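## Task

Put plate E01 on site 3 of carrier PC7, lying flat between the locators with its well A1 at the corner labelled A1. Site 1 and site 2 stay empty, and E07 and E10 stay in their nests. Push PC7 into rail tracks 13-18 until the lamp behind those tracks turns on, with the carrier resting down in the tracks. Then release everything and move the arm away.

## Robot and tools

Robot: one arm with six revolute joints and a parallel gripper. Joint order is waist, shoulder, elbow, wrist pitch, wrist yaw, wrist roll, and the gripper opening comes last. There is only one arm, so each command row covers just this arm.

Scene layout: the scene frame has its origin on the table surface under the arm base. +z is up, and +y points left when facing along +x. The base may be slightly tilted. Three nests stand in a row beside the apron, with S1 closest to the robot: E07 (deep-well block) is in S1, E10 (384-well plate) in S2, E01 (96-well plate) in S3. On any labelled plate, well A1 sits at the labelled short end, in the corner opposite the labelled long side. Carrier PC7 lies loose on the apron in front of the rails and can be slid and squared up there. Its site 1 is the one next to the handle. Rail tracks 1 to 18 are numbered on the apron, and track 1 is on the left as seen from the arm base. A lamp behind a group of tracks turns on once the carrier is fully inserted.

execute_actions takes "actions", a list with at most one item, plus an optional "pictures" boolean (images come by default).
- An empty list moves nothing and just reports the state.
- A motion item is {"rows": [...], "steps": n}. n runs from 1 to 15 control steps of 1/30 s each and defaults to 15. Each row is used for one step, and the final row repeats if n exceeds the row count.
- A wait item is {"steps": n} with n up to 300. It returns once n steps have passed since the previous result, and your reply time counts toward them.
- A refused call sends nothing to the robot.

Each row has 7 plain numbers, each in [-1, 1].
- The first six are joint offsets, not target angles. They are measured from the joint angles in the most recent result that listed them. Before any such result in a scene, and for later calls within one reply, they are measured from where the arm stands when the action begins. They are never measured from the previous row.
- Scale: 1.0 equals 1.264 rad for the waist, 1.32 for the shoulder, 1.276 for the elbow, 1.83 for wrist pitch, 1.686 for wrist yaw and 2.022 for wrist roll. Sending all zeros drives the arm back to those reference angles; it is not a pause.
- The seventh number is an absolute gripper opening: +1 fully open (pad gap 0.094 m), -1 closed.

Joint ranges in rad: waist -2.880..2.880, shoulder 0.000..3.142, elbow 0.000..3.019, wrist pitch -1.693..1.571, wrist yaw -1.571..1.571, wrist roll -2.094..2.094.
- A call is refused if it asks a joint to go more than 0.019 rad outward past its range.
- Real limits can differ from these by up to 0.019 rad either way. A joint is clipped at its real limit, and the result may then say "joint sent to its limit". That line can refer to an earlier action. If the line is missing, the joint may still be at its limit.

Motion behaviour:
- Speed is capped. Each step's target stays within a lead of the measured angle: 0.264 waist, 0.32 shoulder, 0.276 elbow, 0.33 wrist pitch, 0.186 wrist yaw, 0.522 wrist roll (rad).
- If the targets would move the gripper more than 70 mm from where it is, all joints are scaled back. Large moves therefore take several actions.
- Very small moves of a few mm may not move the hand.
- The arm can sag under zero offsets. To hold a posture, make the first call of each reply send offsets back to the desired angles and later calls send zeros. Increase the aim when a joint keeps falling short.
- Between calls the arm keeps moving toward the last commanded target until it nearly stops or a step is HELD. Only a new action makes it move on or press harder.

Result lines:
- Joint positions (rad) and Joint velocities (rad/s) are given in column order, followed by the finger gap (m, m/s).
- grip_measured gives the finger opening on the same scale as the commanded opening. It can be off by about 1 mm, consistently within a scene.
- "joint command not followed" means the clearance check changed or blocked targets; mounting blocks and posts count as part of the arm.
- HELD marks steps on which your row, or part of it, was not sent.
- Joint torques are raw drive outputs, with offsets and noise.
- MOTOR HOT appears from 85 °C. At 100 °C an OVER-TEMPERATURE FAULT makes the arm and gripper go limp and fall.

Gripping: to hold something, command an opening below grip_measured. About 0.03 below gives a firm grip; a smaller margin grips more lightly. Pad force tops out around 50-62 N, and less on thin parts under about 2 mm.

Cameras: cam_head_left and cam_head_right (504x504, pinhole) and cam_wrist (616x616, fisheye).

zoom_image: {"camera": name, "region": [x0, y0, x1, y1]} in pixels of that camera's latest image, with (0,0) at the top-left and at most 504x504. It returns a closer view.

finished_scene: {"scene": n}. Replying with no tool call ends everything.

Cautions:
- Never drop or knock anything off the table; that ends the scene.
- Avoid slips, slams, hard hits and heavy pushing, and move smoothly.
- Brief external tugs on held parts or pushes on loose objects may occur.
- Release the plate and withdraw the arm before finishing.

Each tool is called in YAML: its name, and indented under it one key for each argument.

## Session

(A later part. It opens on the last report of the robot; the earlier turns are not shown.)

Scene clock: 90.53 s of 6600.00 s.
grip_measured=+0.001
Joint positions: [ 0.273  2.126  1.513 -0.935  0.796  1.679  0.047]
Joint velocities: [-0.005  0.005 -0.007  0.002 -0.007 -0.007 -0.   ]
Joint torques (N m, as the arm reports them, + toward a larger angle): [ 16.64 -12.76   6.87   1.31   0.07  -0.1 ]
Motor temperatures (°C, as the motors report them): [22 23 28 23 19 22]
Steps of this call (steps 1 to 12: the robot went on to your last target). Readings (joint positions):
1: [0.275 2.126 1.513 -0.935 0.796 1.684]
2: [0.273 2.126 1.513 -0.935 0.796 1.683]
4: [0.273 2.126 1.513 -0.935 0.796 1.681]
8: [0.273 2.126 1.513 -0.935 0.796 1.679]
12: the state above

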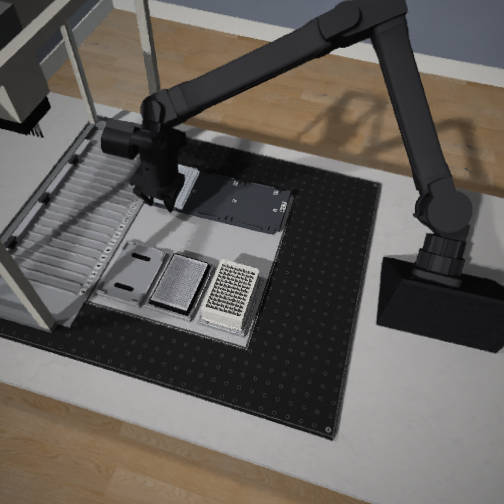

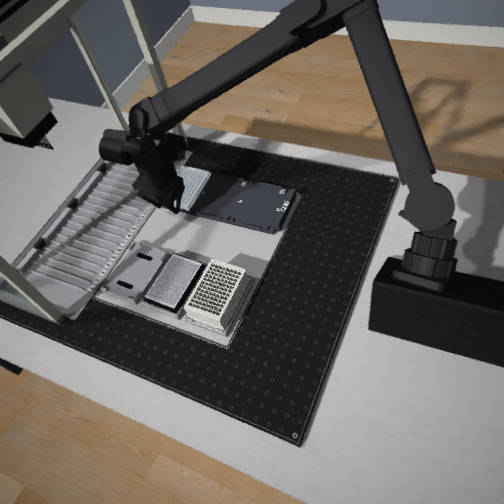

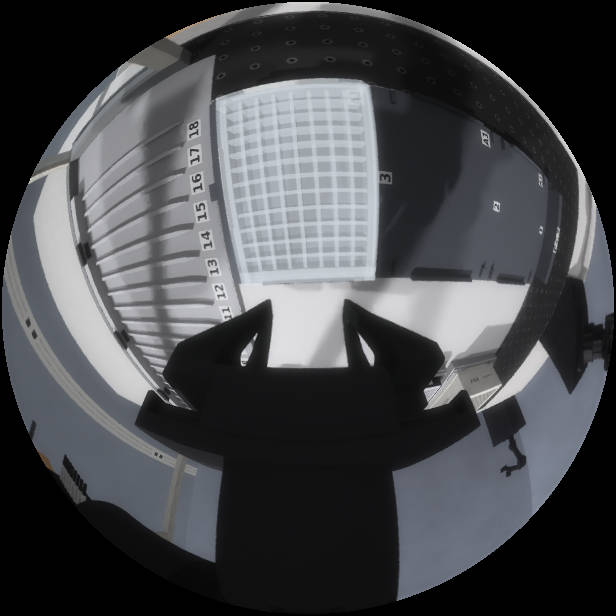

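execute_actions:
  actions:
    - {"rows":[[-0.022,0,0.01,0,0,-0.03,0],[-0.022,0,0.01,0,0,-0.03,0],[-0.022,0,0.01,0,0.01,-0.03,0],[-0.022,0,0.01,0,0.02,-0.03,0],[-0.022,0,0.01,0,0.03,-0.03,0]]}

Scene clock: 92.50 s of 6600.00 s.
grip_measured=+0.001
Joint positions: [ 0.266  2.126  1.513 -0.935  0.843  1.627  0.047]
Joint velocities: [ 0.015 -0.005  0.007  0.002  0.007 -0.051 -0.   ]
Joint torques (N m, as the arm reports them, + toward a larger angle): [ 15.42 -12.76   6.82   0.7    0.22  -0.1 ]
Motor temperatures (°C, as the motors report them): [23 23 28 23 19 22]
Steps of this call (steps 1 to 15: the robot went on to your last target; steps 16 to 44: nothing new was sent; steps 45 to 59: all 15 steps of this action). Readings (joint positions):
45: [0.272 2.126 1.513 -0.935 0.796 1.670]
46: [0.272 2.126 1.513 -0.935 0.796 1.661]
48: [0.271 2.126 1.513 -0.935 0.815 1.648]
52: [0.267 2.126 1.513 -0.935 0.843 1.635]
59: the state above

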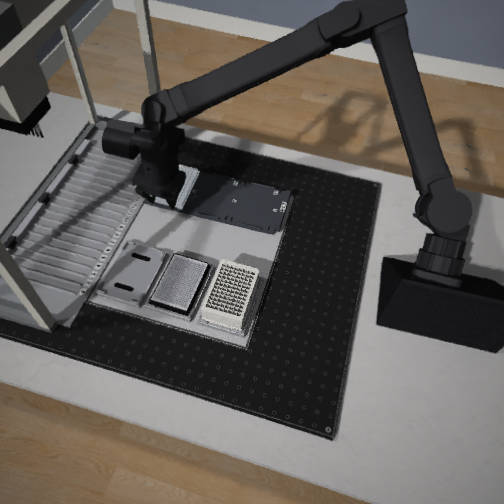

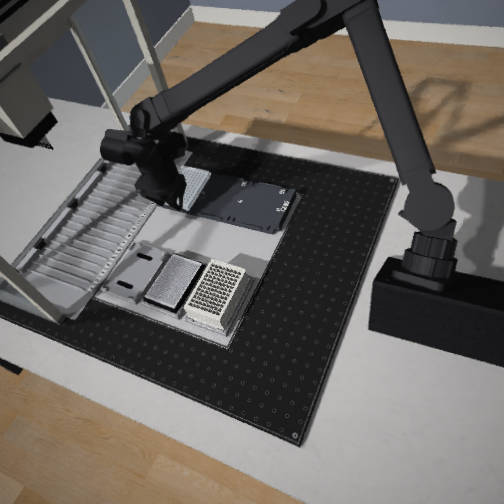

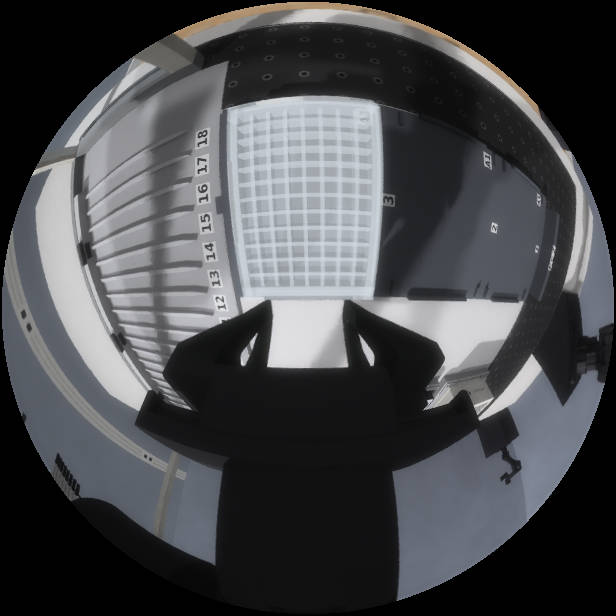

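Lower a bit more, then push.

execute_actions:
  actions:
    - {"rows":[[-0.024,0.026,0.01,0,0,0,0]]}
  pictures: false

execute_actions:
  actions:
    - {"rows":[[0,0,0.01,0,0.005,0,0],[0,0,0.01,0,0.01,0,0],[0,0,0.01,0,0.015,0,0],[0,0,0.01,0,0.02,0,0],[0,0,0.01,0,0.025,0,0],[0,0,0.01,0,0.03,0,0]]}

zoom_image:
  camera: "cam_wrist"
  region: [200,80,500,370]

Scene clock: 94.77 s of 6600.00 s.
grip_measured=+0.001
Joint positions: [ 0.262  2.133  1.513 -0.935  0.843  1.626  0.047]
Joint velocities: [ 0.005 -0.015  0.002  0.017  0.037 -0.037  0.   ]
Joint torques (N m, as the arm reports them, + toward a larger angle): [ 14.74 -10.62   6.77   0.68   0.11   0.02]
Motor temperatures (°C, as the motors report them): [23 23 28 23 19 22]
Steps of this call (steps 1 to 15: the robot went on to your last target; steps 16 to 53: nothing new was sent; steps 54 to 68: all 15 steps of this action). Readings (joint positions):
54: [0.265 2.126 1.513 -0.935 0.843 1.626]
55: [0.265 2.127 1.513 -0.935 0.843 1.626]
57: [0.264 2.129 1.513 -0.935 0.843 1.626]
61: [0.262 2.133 1.513 -0.935 0.843 1.626]
68: the state above

Scene clock: 95.27 s of 6600.00 s.
grip_measured=+0.001
Joint positions: [ 0.264  2.133  1.513 -0.935  0.881  1.626  0.047]
Joint velocities: [-0.015  0.005 -0.022 -0.007  0.007 -0.022  0.001]
Joint torques (N m, as the arm reports them, + toward a larger angle): [ 17.1  -12.49   6.75   0.7    0.6    0.01]
Motor temperatures (°C, as the motors report them): [23 23 28 23 19 22]
Steps of this call (steps 1 to 15: all 15 steps of this action). Readings (joint positions):
1: [0.262 2.133 1.513 -0.935 0.844 1.626]
2: [0.262 2.133 1.513 -0.935 0.847 1.626]
4: [0.263 2.133 1.513 -0.935 0.856 1.626]
8: [0.264 2.133 1.513 -0.935 0.879 1.626]
15: the state above

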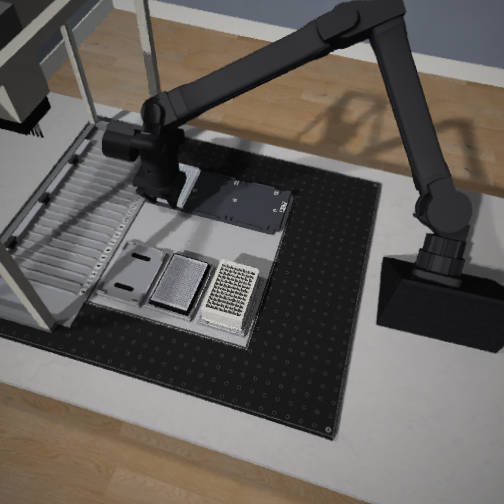

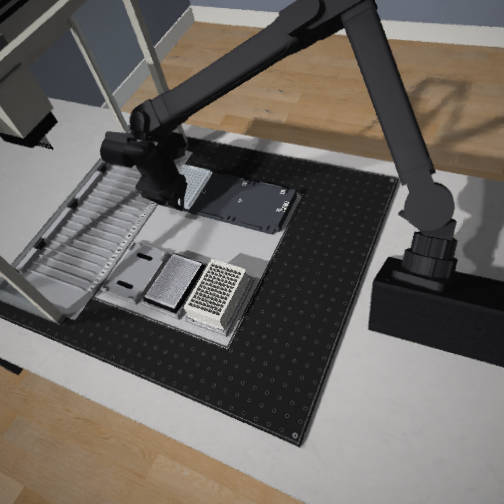

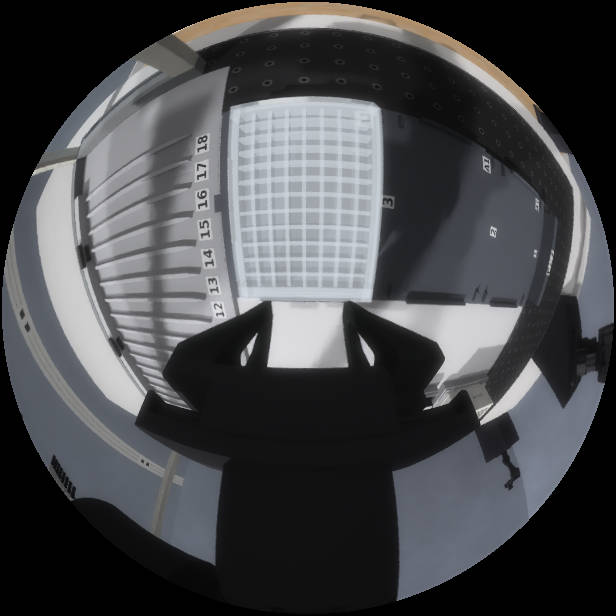

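Region (200, 80, 500, 370) of cam_wrist's 616x616 image, scaled by 1.680, with more detail than that image has; it fills the top 487 rows of this view, and the rest is white.

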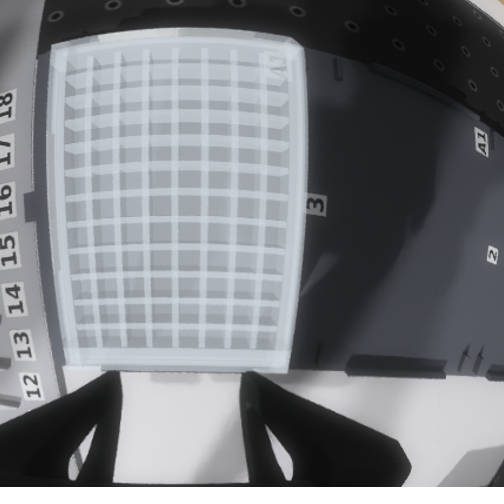

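execute_actions:
  actions:
    - {"rows":[[0,0,0.01,0,-0.02,0,0],[0.015,0,0.01,0,-0.04,0,0],[0.03,0,0.01,0,-0.06,0,0],[0.04,0,0.01,-0.01,-0.08,0,0],[0.05,0,0.01,-0.02,-0.1,0,0],[0.06,0,0.01,-0.03,-0.13,0,0],[0.07,0,0.01,-0.04,-0.16,0,0],[0.08,0,0.01,-0.05,-0.19,0,0]]}

zoom_image:
  camera: "cam_wrist"
  region: [190,10,500,260]

Scene clock: 97.37 s of 6600.00 s.
grip_measured=+0.001
Joint positions: [ 0.377  2.133  1.513 -1.01   0.561  1.626  0.047]
Joint velocities: [ 0.093 -0.015 -0.002 -0.027  0.007  0.007 -0.002]
Joint torques (N m, as the arm reports them, + toward a larger angle): [ 15.18 -12.42   7.32   0.27  -0.08   0.  ]
Motor temperatures (°C, as the motors report them): [23 23 28 23 19 22]
Steps of this call (steps 1 to 15: the robot went on to your last target; steps 16 to 48: nothing new was sent; steps 49 to 63: all 15 steps of this action). Readings (joint positions):
49: [0.264 2.133 1.513 -0.935 0.865 1.626]
50: [0.264 2.133 1.513 -0.935 0.839 1.626]
52: [0.266 2.133 1.513 -0.936 0.776 1.626]
56: [0.297 2.133 1.513 -0.977 0.605 1.626]
63: the state above

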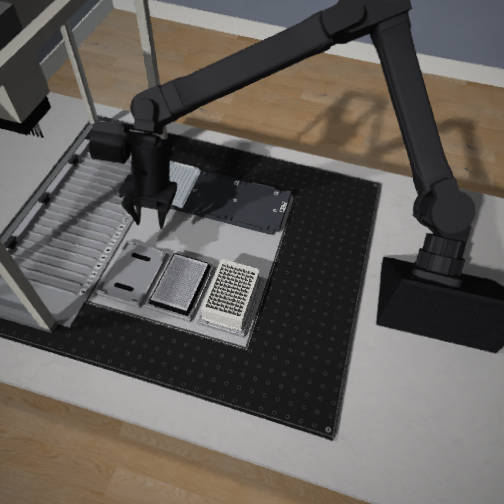

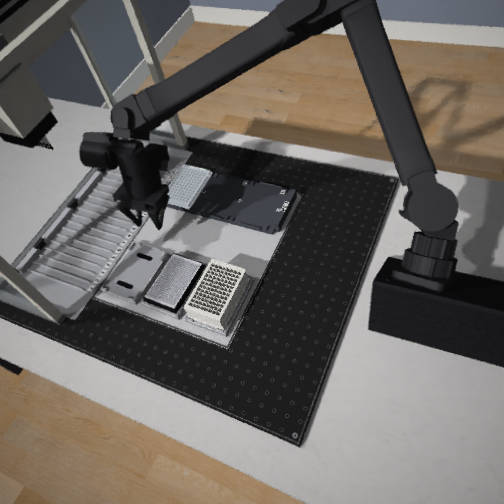

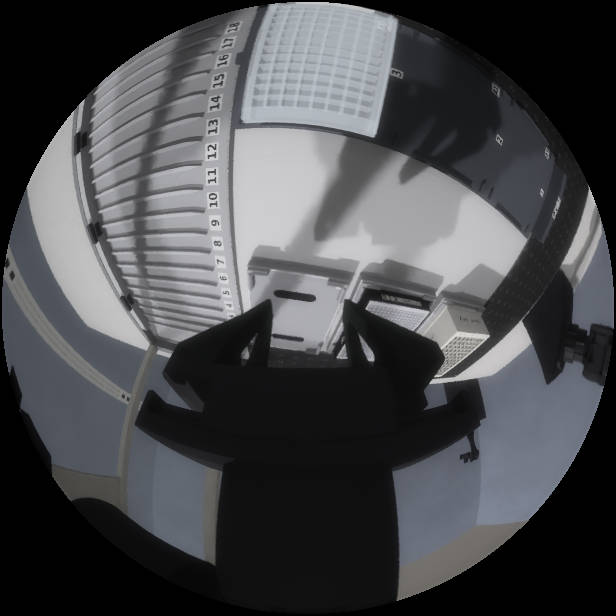

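Region (190, 10, 500, 260) of cam_wrist's 616x616 image, scaled by 1.626, with more detail than that image has; it fills the top 406 rows of this view, and the rest is white.

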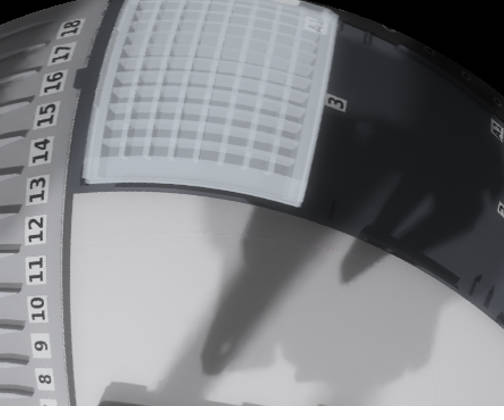

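execute_actions:
  actions:
    - {"rows":[[0,-0.04,-0.04,0,0.01,0,0.1],[0,-0.08,-0.08,0,0.02,0,0.1],[-0.01,-0.12,-0.12,0.01,0.03,0,0.1],[-0.02,-0.16,-0.16,0.01,0.04,0,0.1],[-0.03,-0.2,-0.2,0.02,0.05,0,0.1],[-0.04,-0.24,-0.24,0.02,0.06,0,0.1],[-0.05,-0.28,-0.28,0.03,0.07,0,0.1],[-0.06,-0.32,-0.32,0.03,0.08,0,0.1],[-0.07,-0.36,-0.36,0.04,0.09,0,0.1],[-0.08,-0.4,-0.4,0.04,0.1,0,0.1],[-0.09,-0.43,-0.44,0.05,0.11,0,0.1],[-0.1,-0.46,-0.48,0.05,0.12,0,0.1],[-0.11,-0.49,-0.52,0.06,0.13,0,0.1],[-0.12,-0.52,-0.56,0.06,0.14,0,0.1],[-0.125,-0.55,-0.608,0.069,0.142,0,0.1]]}
  pictures: false

execute_actions:
  actions:
    - {"steps":22}

zoom_image:
  camera: "cam_head_left"
  region: [125,145,235,225]

zoom_image:
  camera: "cam_wrist"
  region: [60,210,220,350]

Scene clock: 101.80 s of 6600.00 s.
grip_measured=+0.099
Joint positions: [ 0.254  1.468  0.869 -0.919  0.794  1.626  0.052]
Joint velocities: [-0.62  -1.685 -1.516  0.335  0.315 -0.022 -0.001]
Joint torques (N m, as the arm reports them, + toward a larger angle): [ 9.82 -2.87  2.92  1.11 -0.07  0.01]
Motor temperatures (°C, as the motors report them): [23 23 28 23 19 22]
Steps of this call (steps 1 to 15: the robot went on to your last target; steps 16 to 90: nothing new was sent; then 0.93 s passed at rest; steps 91 to 105: all 15 steps of this action). Readings (joint positions):
91: [0.380 2.131 1.508 -1.010 0.567 1.626]
92: [0.380 2.121 1.490 -1.009 0.580 1.626]
94: [0.379 2.068 1.407 -1.001 0.611 1.626]
98: [0.365 1.888 1.209 -0.991 0.669 1.626]
105: the state above

Scene clock: 102.53 s of 6600.00 s.
grip_measured=+0.099
Joint positions: [ 0.211  1.395  0.736 -0.901  0.801  1.626  0.052]
Joint velocities: [-0.015  0.005 -0.002  0.007 -0.007 -0.007 -0.   ]
Joint torques (N m, as the arm reports them, + toward a larger angle): [ 8.62 -4.64  5.38  1.24  0.05  0.01]
Motor temperatures (°C, as the motors report them): [23 23 28 23 19 22]
Steps of this call (steps 1 to 22: the robot went on to your last target). Readings (joint positions):
1: [0.236 1.417 0.819 -0.913 0.799 1.626]
2: [0.221 1.380 0.780 -0.913 0.801 1.626]
4: [0.211 1.359 0.742 -0.913 0.801 1.626]
8: [0.211 1.387 0.736 -0.903 0.801 1.626]
22: the state above

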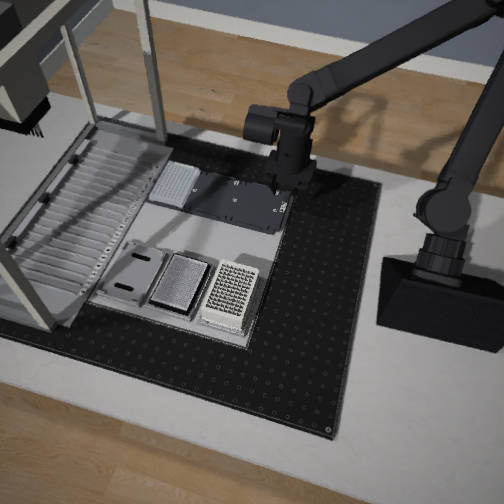

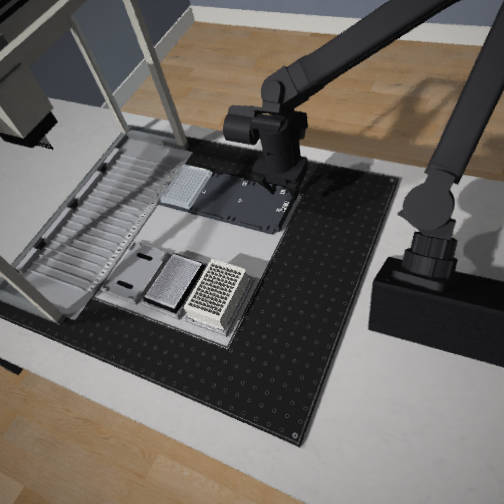

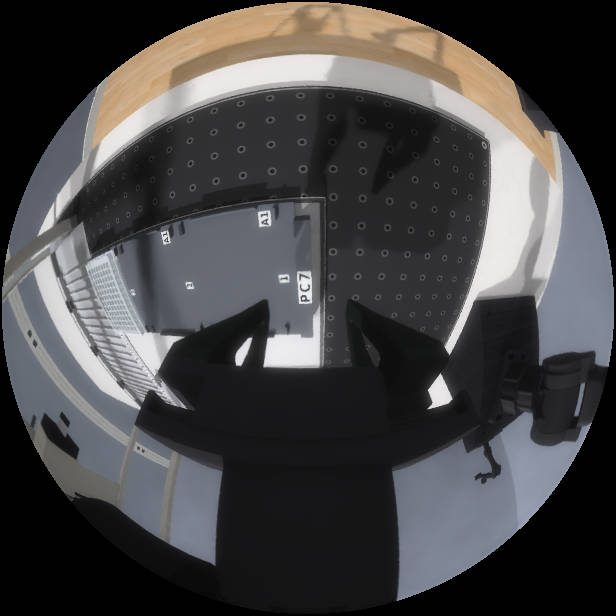

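Region (125, 145, 235, 225) of cam_head_left's 504x504 image, scaled by 4.582, with more detail than that image has; it fills the top 367 rows of this view, and the rest is white.

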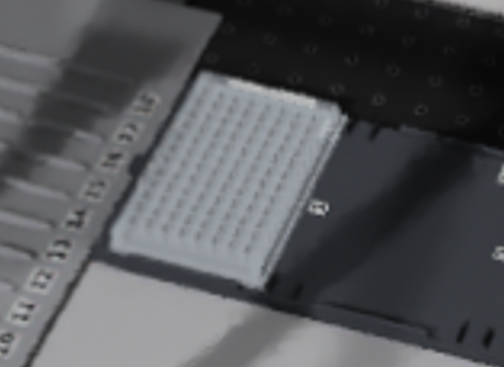

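Region (60, 210, 220, 350) of cam_wrist's 616x616 image, scaled by 3.150, with more detail than that image has; it fills the top 441 rows of this view, and the rest is white.

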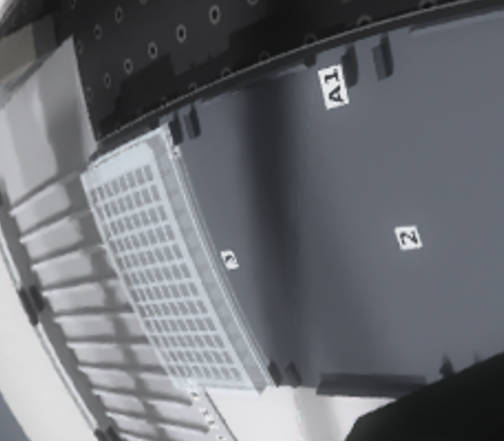

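execute_actions:
  actions:
    - {"rows":[[-0.01,0.01,0,0.01,0,-0.01,0],[-0.02,0.015,-0.005,0.02,0,-0.015,0],[-0.027,0.02,-0.01,0.03,0,-0.02,0],[-0.034,0.025,-0.012,0.04,0,-0.03,0],[-0.041,0.03,-0.015,0.05,0,-0.035,0],[-0.048,0.035,-0.018,0.06,0,-0.04,0],[-0.055,0.04,-0.02,0.07,0,-0.05,0],[-0.062,0.044,-0.023,0.08,0,-0.06,0],[-0.069,0.047,-0.026,0.09,0,-0.064,0],[-0.076,0.05,-0.028,0.097,-0.007,-0.064,0]]}
  pictures: false

execute_actions:
  actions:
    - {"steps":10}

Scene clock: 107.10 s of 6600.00 s.
grip_measured=+0.002
Joint positions: [ 0.123  1.448  0.709 -0.744  0.792  1.518  0.047]
Joint velocities: [ 0.015 -0.005 -0.002  0.032  0.022 -0.051 -0.001]
Joint torques (N m, as the arm reports them, + toward a larger angle): [ 7.26 -5.01  3.94  1.19  0.01 -0.06]
Motor temperatures (°C, as the motors report them): [22 23 28 23 19 22]
Steps of this call (steps 1 to 15: the robot went on to your last target; steps 16 to 90: nothing new was sent; then 1.07 s passed at rest; steps 91 to 105: all 15 steps of this action). Readings (joint positions):
91: [0.211 1.395 0.736 -0.901 0.801 1.624]
92: [0.211 1.395 0.736 -0.898 0.801 1.621]
94: [0.203 1.398 0.736 -0.875 0.801 1.608]
98: [0.168 1.417 0.729 -0.805 0.801 1.568]
105: the state above

Scene clock: 107.43 s of 6600.00 s.
grip_measured=+0.002
Joint positions: [ 0.123  1.448  0.709 -0.74   0.792  1.507  0.047]
Joint velocities: [-0.005 -0.015  0.002  0.002  0.022 -0.11  -0.   ]
Joint torques (N m, as the arm reports them, + toward a larger angle): [ 7.57 -5.28  3.93  1.22 -0.01 -0.1 ]
Motor temperatures (°C, as the motors report them): [22 23 28 23 19 22]
Steps of this call (steps 1 to 10: the robot went on to your last target). Readings (joint positions):
1: [0.123 1.448 0.709 -0.743 0.792 1.516]
2: [0.123 1.448 0.709 -0.742 0.792 1.513]
4: [0.123 1.448 0.709 -0.741 0.792 1.510]
8: [0.123 1.448 0.709 -0.740 0.792 1.507]
10: the state above

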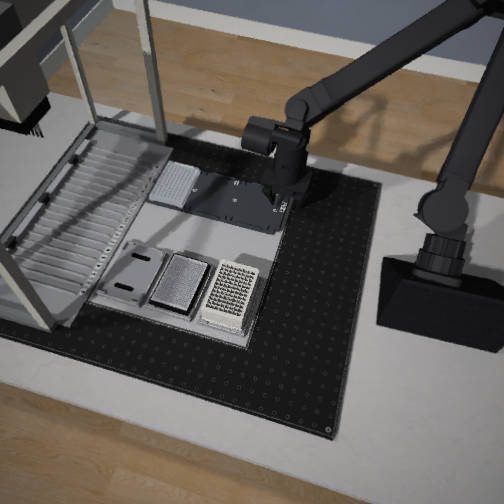

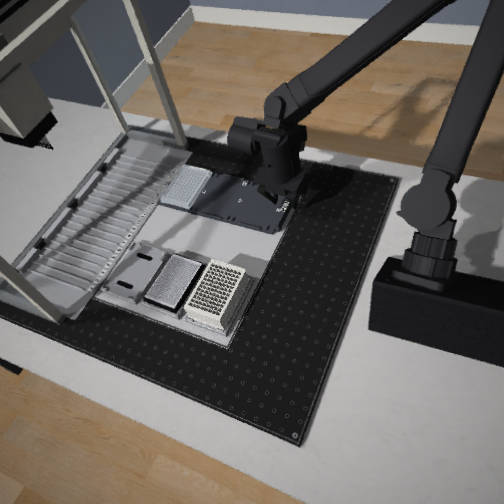

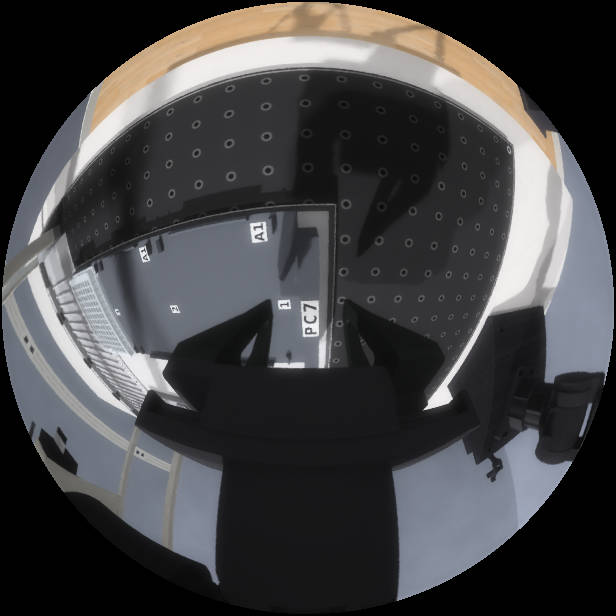

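execute_actions:
  actions:
    - {"rows":[[0,0.015,-0.008,0.01,0,0,-0.1],[0,0.025,-0.014,0.02,0,0,-0.1],[0,0.035,-0.02,0.025,0,0,-0.2],[0,0.045,-0.023,0.033,0,-0.012,-0.2]],"steps":12}
  pictures: false

execute_actions:
  actions:
    - {"rows":[[0,0,0.01,0,0,0,-0.3],[0,0,0.01,0,0,0,-0.4],[0,0,0.01,0,0,0,-0.5],[0,0,0.01,0,0,0,-0.6],[0,0,0.01,0,0,0,-0.65],[0,0,0.01,0,0,0,-0.7],[0,0,0.01,0,0,0,-0.75],[0,0,0.01,0,0,0,-0.82]],"steps":12}
  pictures: false

execute_actions:
  actions:
    - {"rows":[[0,0,0.01,0,-0.01,0,-0.82],[0,0,0.01,0,-0.02,0,-0.82],[0,0,0.01,0,-0.03,0,-0.82],[0,0,0.01,0,-0.035,0,-0.82]]}

zoom_image:
  camera: "cam_head_left"
  region: [60,120,310,250]

Scene clock: 110.73 s of 6600.00 s.
grip_measured=-0.198
Joint positions: [ 0.123  1.496  0.686 -0.699  0.792  1.493  0.038]
Joint velocities: [ 0.005 -0.015 -0.002  0.012 -0.081 -0.022 -0.   ]
Joint torques (N m, as the arm reports them, + toward a larger angle): [ 8.48 -5.24  3.61  1.26  0.08 -0.09]
Motor temperatures (°C, as the motors report them): [22 23 27 23 19 22]
Steps of this call (steps 1 to 30: the robot went on to your last target; steps 31 to 87: nothing new was sent; steps 88 to 99: all 12 steps of this action). Readings (joint positions):
88: [0.123 1.448 0.709 -0.740 0.792 1.505]
89: [0.123 1.449 0.708 -0.737 0.792 1.505]
91: [0.123 1.457 0.703 -0.718 0.792 1.503]
95: [0.123 1.489 0.691 -0.699 0.792 1.496]
99: the state above

Scene clock: 111.13 s of 6600.00 s.
grip_measured=-0.774
Joint positions: [ 0.123  1.496  0.688 -0.697  0.791  1.493  0.011]
Joint velocities: [ 0.015  0.005  0.002  0.017 -0.007  0.125 -0.   ]
Joint torques (N m, as the arm reports them, + toward a larger angle): [ 8.41 -6.29  5.1   0.58  0.1   0.02]
Motor temperatures (°C, as the motors report them): [22 23 27 23 19 22]
Steps of this call (steps 1 to 12: all 12 steps of this action). Readings (joint positions):
1: [0.123 1.496 0.686 -0.699 0.792 1.493]
2: [0.123 1.496 0.686 -0.699 0.792 1.493]
4: [0.123 1.496 0.686 -0.699 0.792 1.493]
8: [0.123 1.496 0.688 -0.697 0.791 1.493]
12: the state above

Scene clock: 111.63 s of 6600.00 s.
grip_measured=-0.774
Joint positions: [ 0.123  1.496  0.688 -0.697  0.755  1.5    0.011]
Joint velocities: [ 0.005 -0.005 -0.012  0.002  0.022 -0.037 -0.001]
Joint torques (N m, as the arm reports them, + toward a larger angle): [ 8.45 -6.25  5.24  0.6  -0.78 -0.06]
Motor temperatures (°C, as the motors report them): [22 23 27 23 19 22]
Steps of this call (steps 1 to 15: all 15 steps of this action). Readings (joint positions):
1: [0.123 1.496 0.688 -0.697 0.787 1.493]
2: [0.123 1.496 0.688 -0.697 0.780 1.493]
4: [0.123 1.496 0.688 -0.697 0.760 1.497]
8: [0.123 1.496 0.688 -0.697 0.755 1.500]
15: the state above

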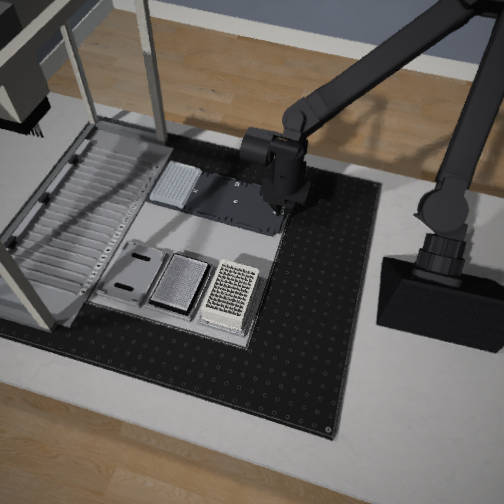

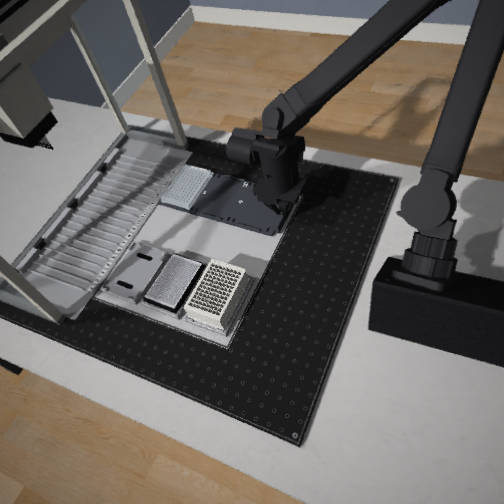

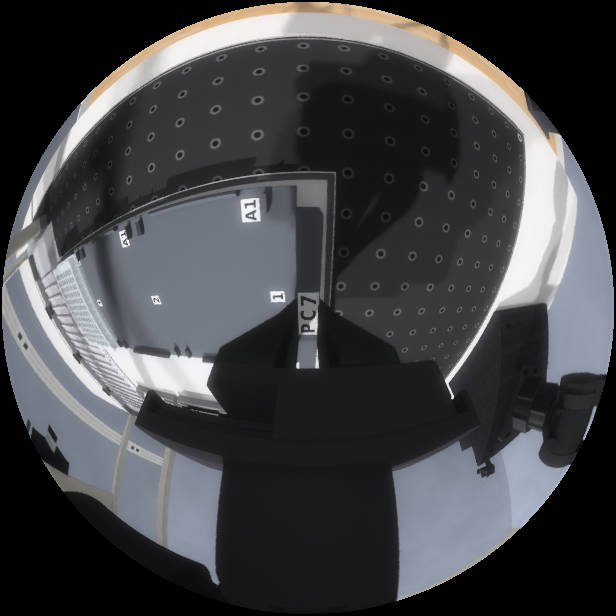

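Region (60, 120, 310, 250) of cam_head_left's 504x504 image, scaled by 2.016, with more detail than that image has; it fills the top 262 rows of this view, and the rest is white.

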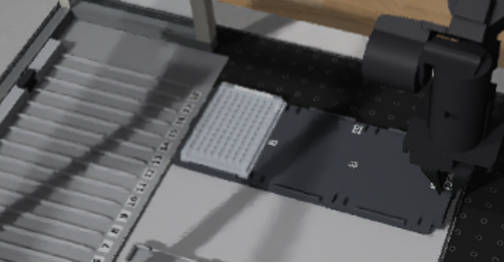

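execute_actions:
  actions:
    - {"rows":[[0,0,0.03,0,0,-0.03,-0.82],[0,0.01,0.036,0,0,-0.05,-0.82],[0.01,0.015,0.042,0,0,-0.05,-0.82],[0.01,0.02,0.048,0,0,-0.05,-0.82],[0.015,0.026,0.054,0,0,-0.05,-0.82],[0.015,0.032,0.06,0,0,-0.05,-0.82],[0.02,0.038,0.066,0,0,-0.05,-0.82],[0.02,0.044,0.072,0,0,-0.05,-0.82],[0.02,0.05,0.078,-0.01,0,-0.05,-0.82],[0.02,0.055,0.084,-0.01,0,-0.05,-0.82]]}

zoom_image:
  camera: "cam_head_left"
  region: [80,130,240,230]

Scene clock: 115.00 s of 6600.00 s.
grip_measured=-0.774
Joint positions: [ 0.127  1.546  0.753 -0.707  0.768  1.438  0.011]
Joint velocities: [ 0.005  0.015  0.022 -0.012 -0.022  0.022 -0.001]
Joint torques (N m, as the arm reports them, + toward a larger angle): [11.18 -5.28  7.61  0.3  -0.39 -0.35]
Motor temperatures (°C, as the motors report them): [22 23 27 23 20 22]
Steps of this call (steps 1 to 15: the robot went on to your last target; steps 16 to 86: nothing new was sent; steps 87 to 101: all 15 steps of this action). Readings (joint positions):
87: [0.123 1.496 0.689 -0.697 0.759 1.496]
88: [0.123 1.496 0.689 -0.697 0.760 1.487]
90: [0.123 1.497 0.692 -0.697 0.765 1.473]
94: [0.124 1.512 0.710 -0.697 0.767 1.457]
101: the state above

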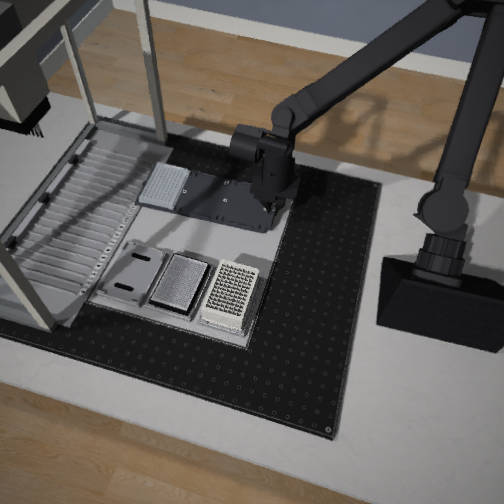

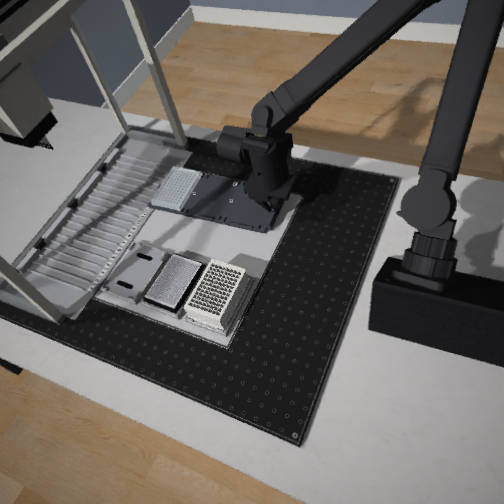

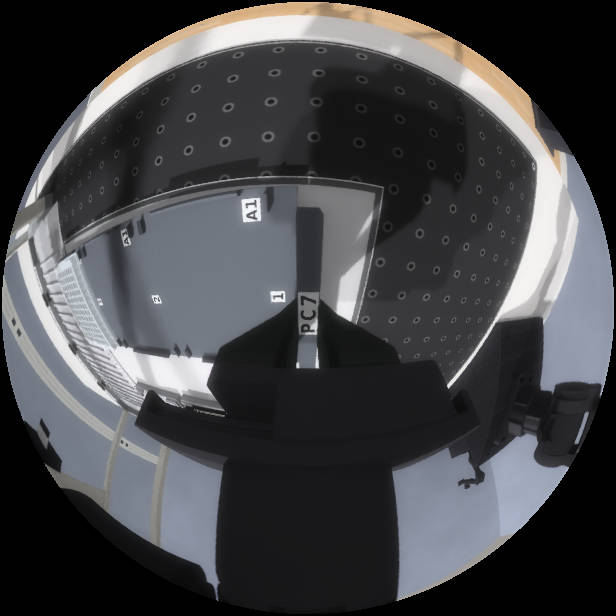

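Region (80, 130, 240, 230) of cam_head_left's 504x504 image, scaled by 3.150, with more detail than that image has; it fills the top 315 rows of this view, and the rest is white.

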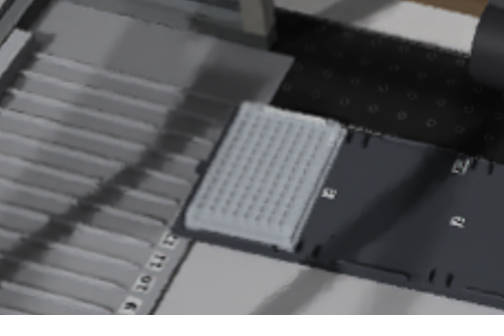

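Overshot; move the rear left and rotate back.

execute_actions:
  actions:
    - {"rows":[[0,0.01,0.01,0,-0.01,0.02,-0.82],[0.01,0.015,0.01,0,-0.02,0.03,-0.82],[0.02,0.02,0.01,0,-0.025,0.04,-0.82],[0.025,0.022,0.01,-0.01,-0.03,0.045,-0.82]]}

zoom_image:
  camera: "cam_head_left"
  region: [80,130,240,230]

zoom_image:
  camera: "cam_wrist"
  region: [20,160,240,400]

Scene clock: 117.33 s of 6600.00 s.
grip_measured=-0.774
Joint positions: [ 0.138  1.555  0.753 -0.707  0.737  1.513  0.011]
Joint velocities: [-0.005  0.005  0.002 -0.017  0.007  0.081 -0.   ]
Joint torques (N m, as the arm reports them, + toward a larger angle): [11.02 -5.26  5.34  0.01 -0.67  0.18]
Motor temperatures (°C, as the motors report them): [22 23 27 23 20 22]
Steps of this call (steps 1 to 15: the robot went on to your last target; steps 16 to 55: nothing new was sent; steps 56 to 70: all 15 steps of this action). Readings (joint positions):
56: [0.127 1.546 0.753 -0.707 0.767 1.444]
57: [0.127 1.546 0.753 -0.707 0.762 1.453]
59: [0.129 1.548 0.753 -0.707 0.745 1.474]
63: [0.137 1.553 0.753 -0.707 0.737 1.503]
70: the state above

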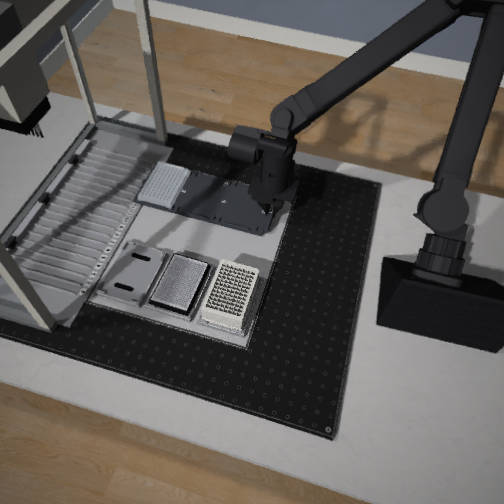

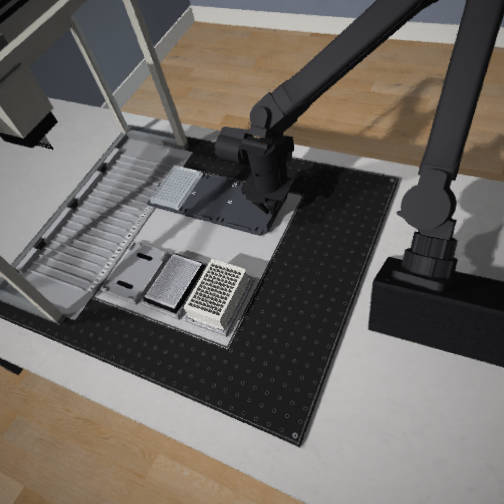

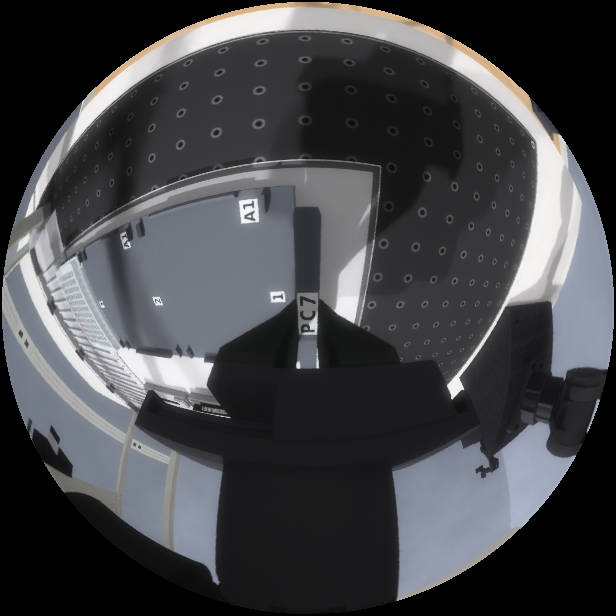

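Region (80, 130, 240, 230) of cam_head_left's 504x504 image, scaled by 3.150, with more detail than that image has; it fills the top 315 rows of this view, and the rest is white.

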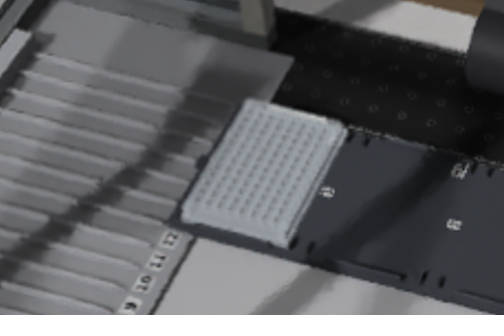

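Region (20, 160, 240, 400) of cam_wrist's 616x616 image, scaled by 2.100, with more detail than that image has; it fills the left 462 columns of this view, and the rest is white.

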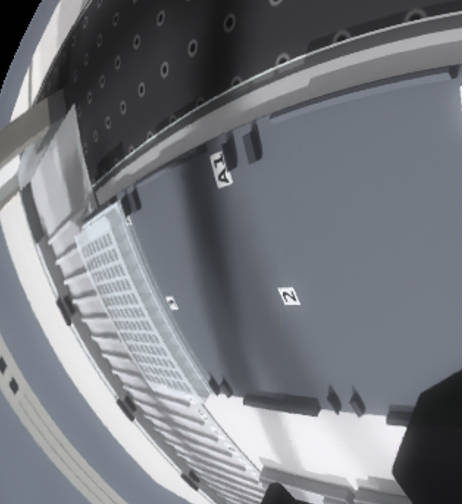

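execute_actions:
  actions:
    - {"rows":[[0,0,0.02,0,0,0,-0.7],[0,0,0.03,0,0.01,0,-0.7],[0,0.01,0.038,0,0.01,0,-0.7],[0.01,0.017,0.046,0,0.01,0,-0.7],[0.01,0.024,0.054,0,0.01,0,-0.7],[0.015,0.03,0.062,0,0.01,0,-0.7],[0.015,0.036,0.07,-0.01,0.01,0,-0.7],[0.015,0.042,0.078,-0.01,0.01,0,-0.7],[0.02,0.048,0.086,-0.015,0.01,0,-0.7],[0.02,0.055,0.094,-0.015,0.01,0,-0.7],[0.02,0.062,0.102,-0.02,0.01,0.005,-0.7],[0.02,0.068,0.102,-0.02,0.01,0.005,-0.7]]}

zoom_image:
  camera: "cam_head_left"
  region: [80,130,240,230]

Scene clock: 120.47 s of 6600.00 s.
grip_measured=-0.701
Joint positions: [ 0.153  1.62   0.827 -0.746  0.754  1.516  0.014]
Joint velocities: [ 0.024  0.112  0.11  -0.012  0.022 -0.051 -0.001]
Joint torques (N m, as the arm reports them, + toward a larger angle): [10.97 -6.05  8.53  0.73  0.02  0.07]
Motor temperatures (°C, as the motors report them): [22 23 27 23 20 22]
Steps of this call (steps 1 to 15: the robot went on to your last target; steps 16 to 79: nothing new was sent; steps 80 to 94: all 15 steps of this action). Readings (joint positions):
80: [0.138 1.555 0.753 -0.707 0.738 1.513]
81: [0.138 1.555 0.753 -0.707 0.744 1.513]
83: [0.138 1.555 0.757 -0.707 0.750 1.513]
87: [0.141 1.569 0.772 -0.720 0.754 1.513]
94: the state above

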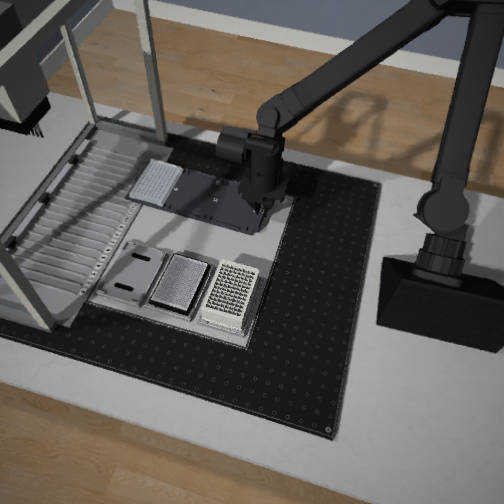

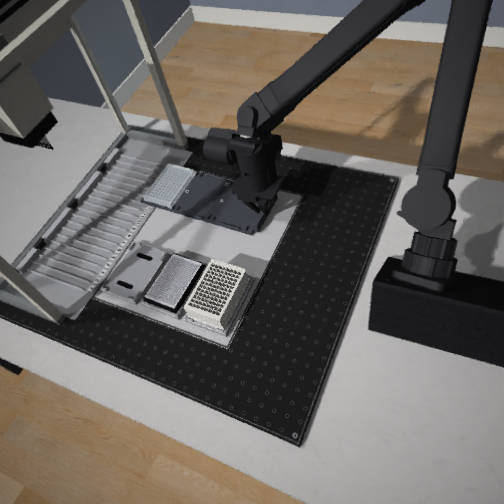

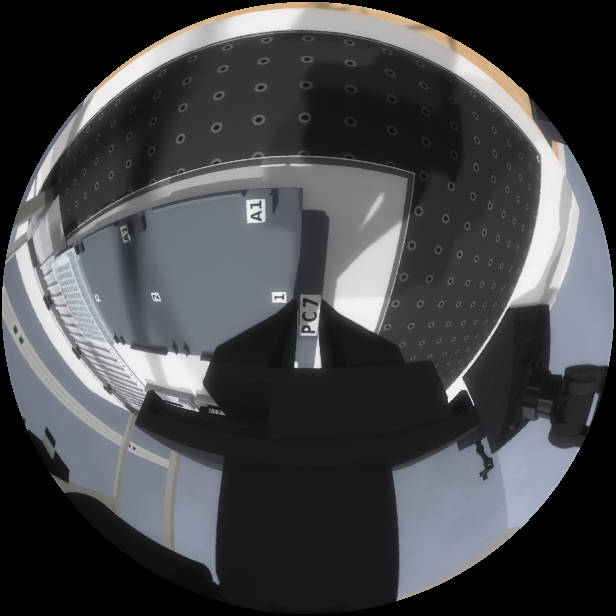

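Region (80, 130, 240, 230) of cam_head_left's 504x504 image, scaled by 3.150, with more detail than that image has; it fills the top 315 rows of this view, and the rest is white.

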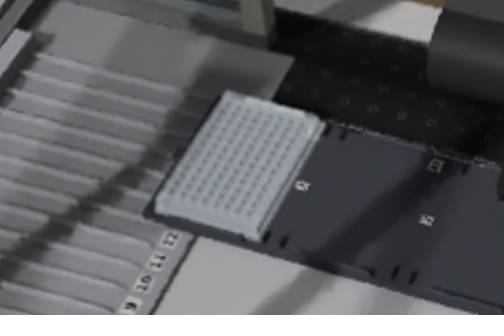

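execute_actions:
  actions:
    - {"rows":[[0,0,0.02,0,0,0,-0.76],[0,0,0.02,0,0,0,-0.82],[0,0,0.02,0,0,0,-0.82],[0,0,0.02,0,0.01,0,-0.82],[0,0,0.02,0,0.02,0,-0.82],[0,0,0.02,0,0.03,0,-0.82],[0,0,0.02,0,0.038,0,-0.82]]}
  pictures: false

execute_actions:
  actions:
    - {"rows":[[0,0,0.03,0,0,0,-0.7],[0,0,0.04,0,0,0,-0.7],[0,0.01,0.048,0,0,0,-0.7],[0,0.017,0.056,0,0,0,-0.7],[0,0.024,0.064,0,0,0,-0.7],[0,0.03,0.072,0,0,0,-0.7],[0.005,0.036,0.08,0,0,0,-0.7],[0.005,0.042,0.088,-0.005,0,0,-0.7],[0.01,0.048,0.096,-0.01,0,0,-0.7],[0.01,0.054,0.104,-0.01,0,0.01,-0.7],[0.01,0.06,0.112,-0.015,0,0.01,-0.7],[0.01,0.064,0.118,-0.015,0,0.01,-0.7]]}

Scene clock: 124.17 s of 6600.00 s.
grip_measured=-0.774
Joint positions: [ 0.153  1.623  0.83  -0.747  0.797  1.526  0.011]
Joint velocities: [ 0.034 -0.015  0.012 -0.012 -0.022 -0.037 -0.001]
Joint torques (N m, as the arm reports them, + toward a larger angle): [10.08 -7.8   6.19  0.63  0.83 -0.09]
Motor temperatures (°C, as the motors report them): [22 22 28 23 20 22]
Steps of this call (steps 1 to 15: the robot went on to your last target; steps 16 to 90: nothing new was sent; then 0.20 s passed at rest; steps 91 to 105: all 15 steps of this action). Readings (joint positions):
91: [0.153 1.623 0.830 -0.747 0.754 1.518]
92: [0.153 1.623 0.830 -0.747 0.754 1.522]
94: [0.153 1.623 0.830 -0.747 0.758 1.527]
98: [0.153 1.623 0.830 -0.747 0.797 1.526]
105: the state above

Scene clock: 124.67 s of 6600.00 s.
grip_measured=-0.701
Joint positions: [ 0.154  1.684  0.923 -0.777  0.797  1.536  0.014]
Joint velocities: [-0.015  0.093  0.168  0.007 -0.051  0.022 -0.   ]
Joint torques (N m, as the arm reports them, + toward a larger angle): [12.33 -7.15  8.38  0.63  0.1   0.09]
Motor temperatures (°C, as the motors report them): [22 22 28 23 20 22]
Steps of this call (steps 1 to 15: all 15 steps of this action). Readings (joint positions):
1: [0.153 1.623 0.831 -0.747 0.796 1.526]
2: [0.153 1.623 0.832 -0.747 0.796 1.526]
4: [0.153 1.624 0.835 -0.747 0.796 1.526]
8: [0.153 1.638 0.853 -0.755 0.797 1.526]
15: the state above

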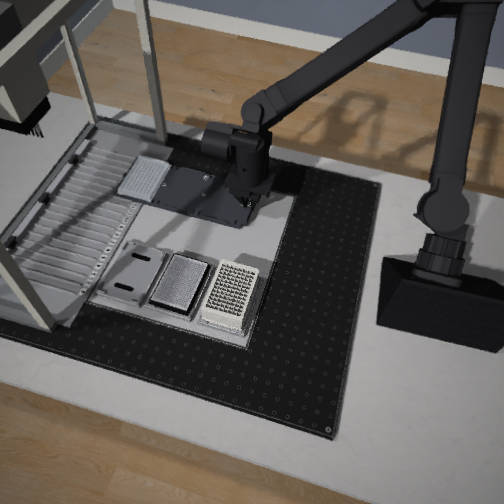

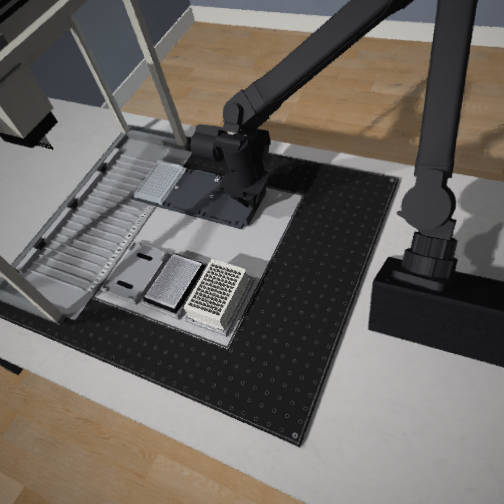

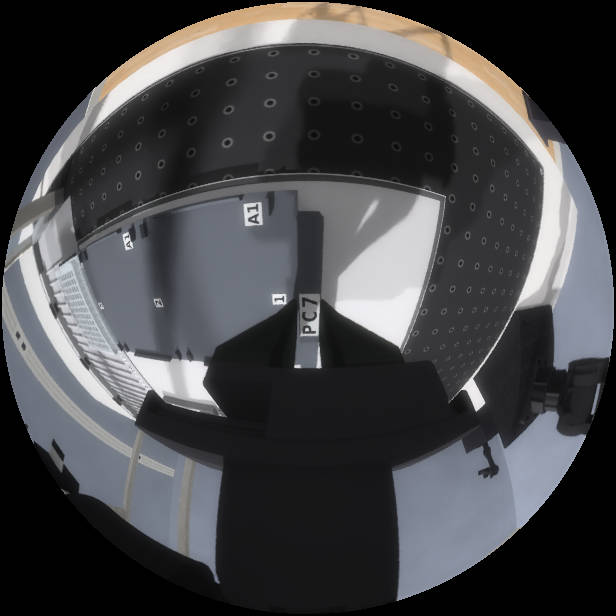

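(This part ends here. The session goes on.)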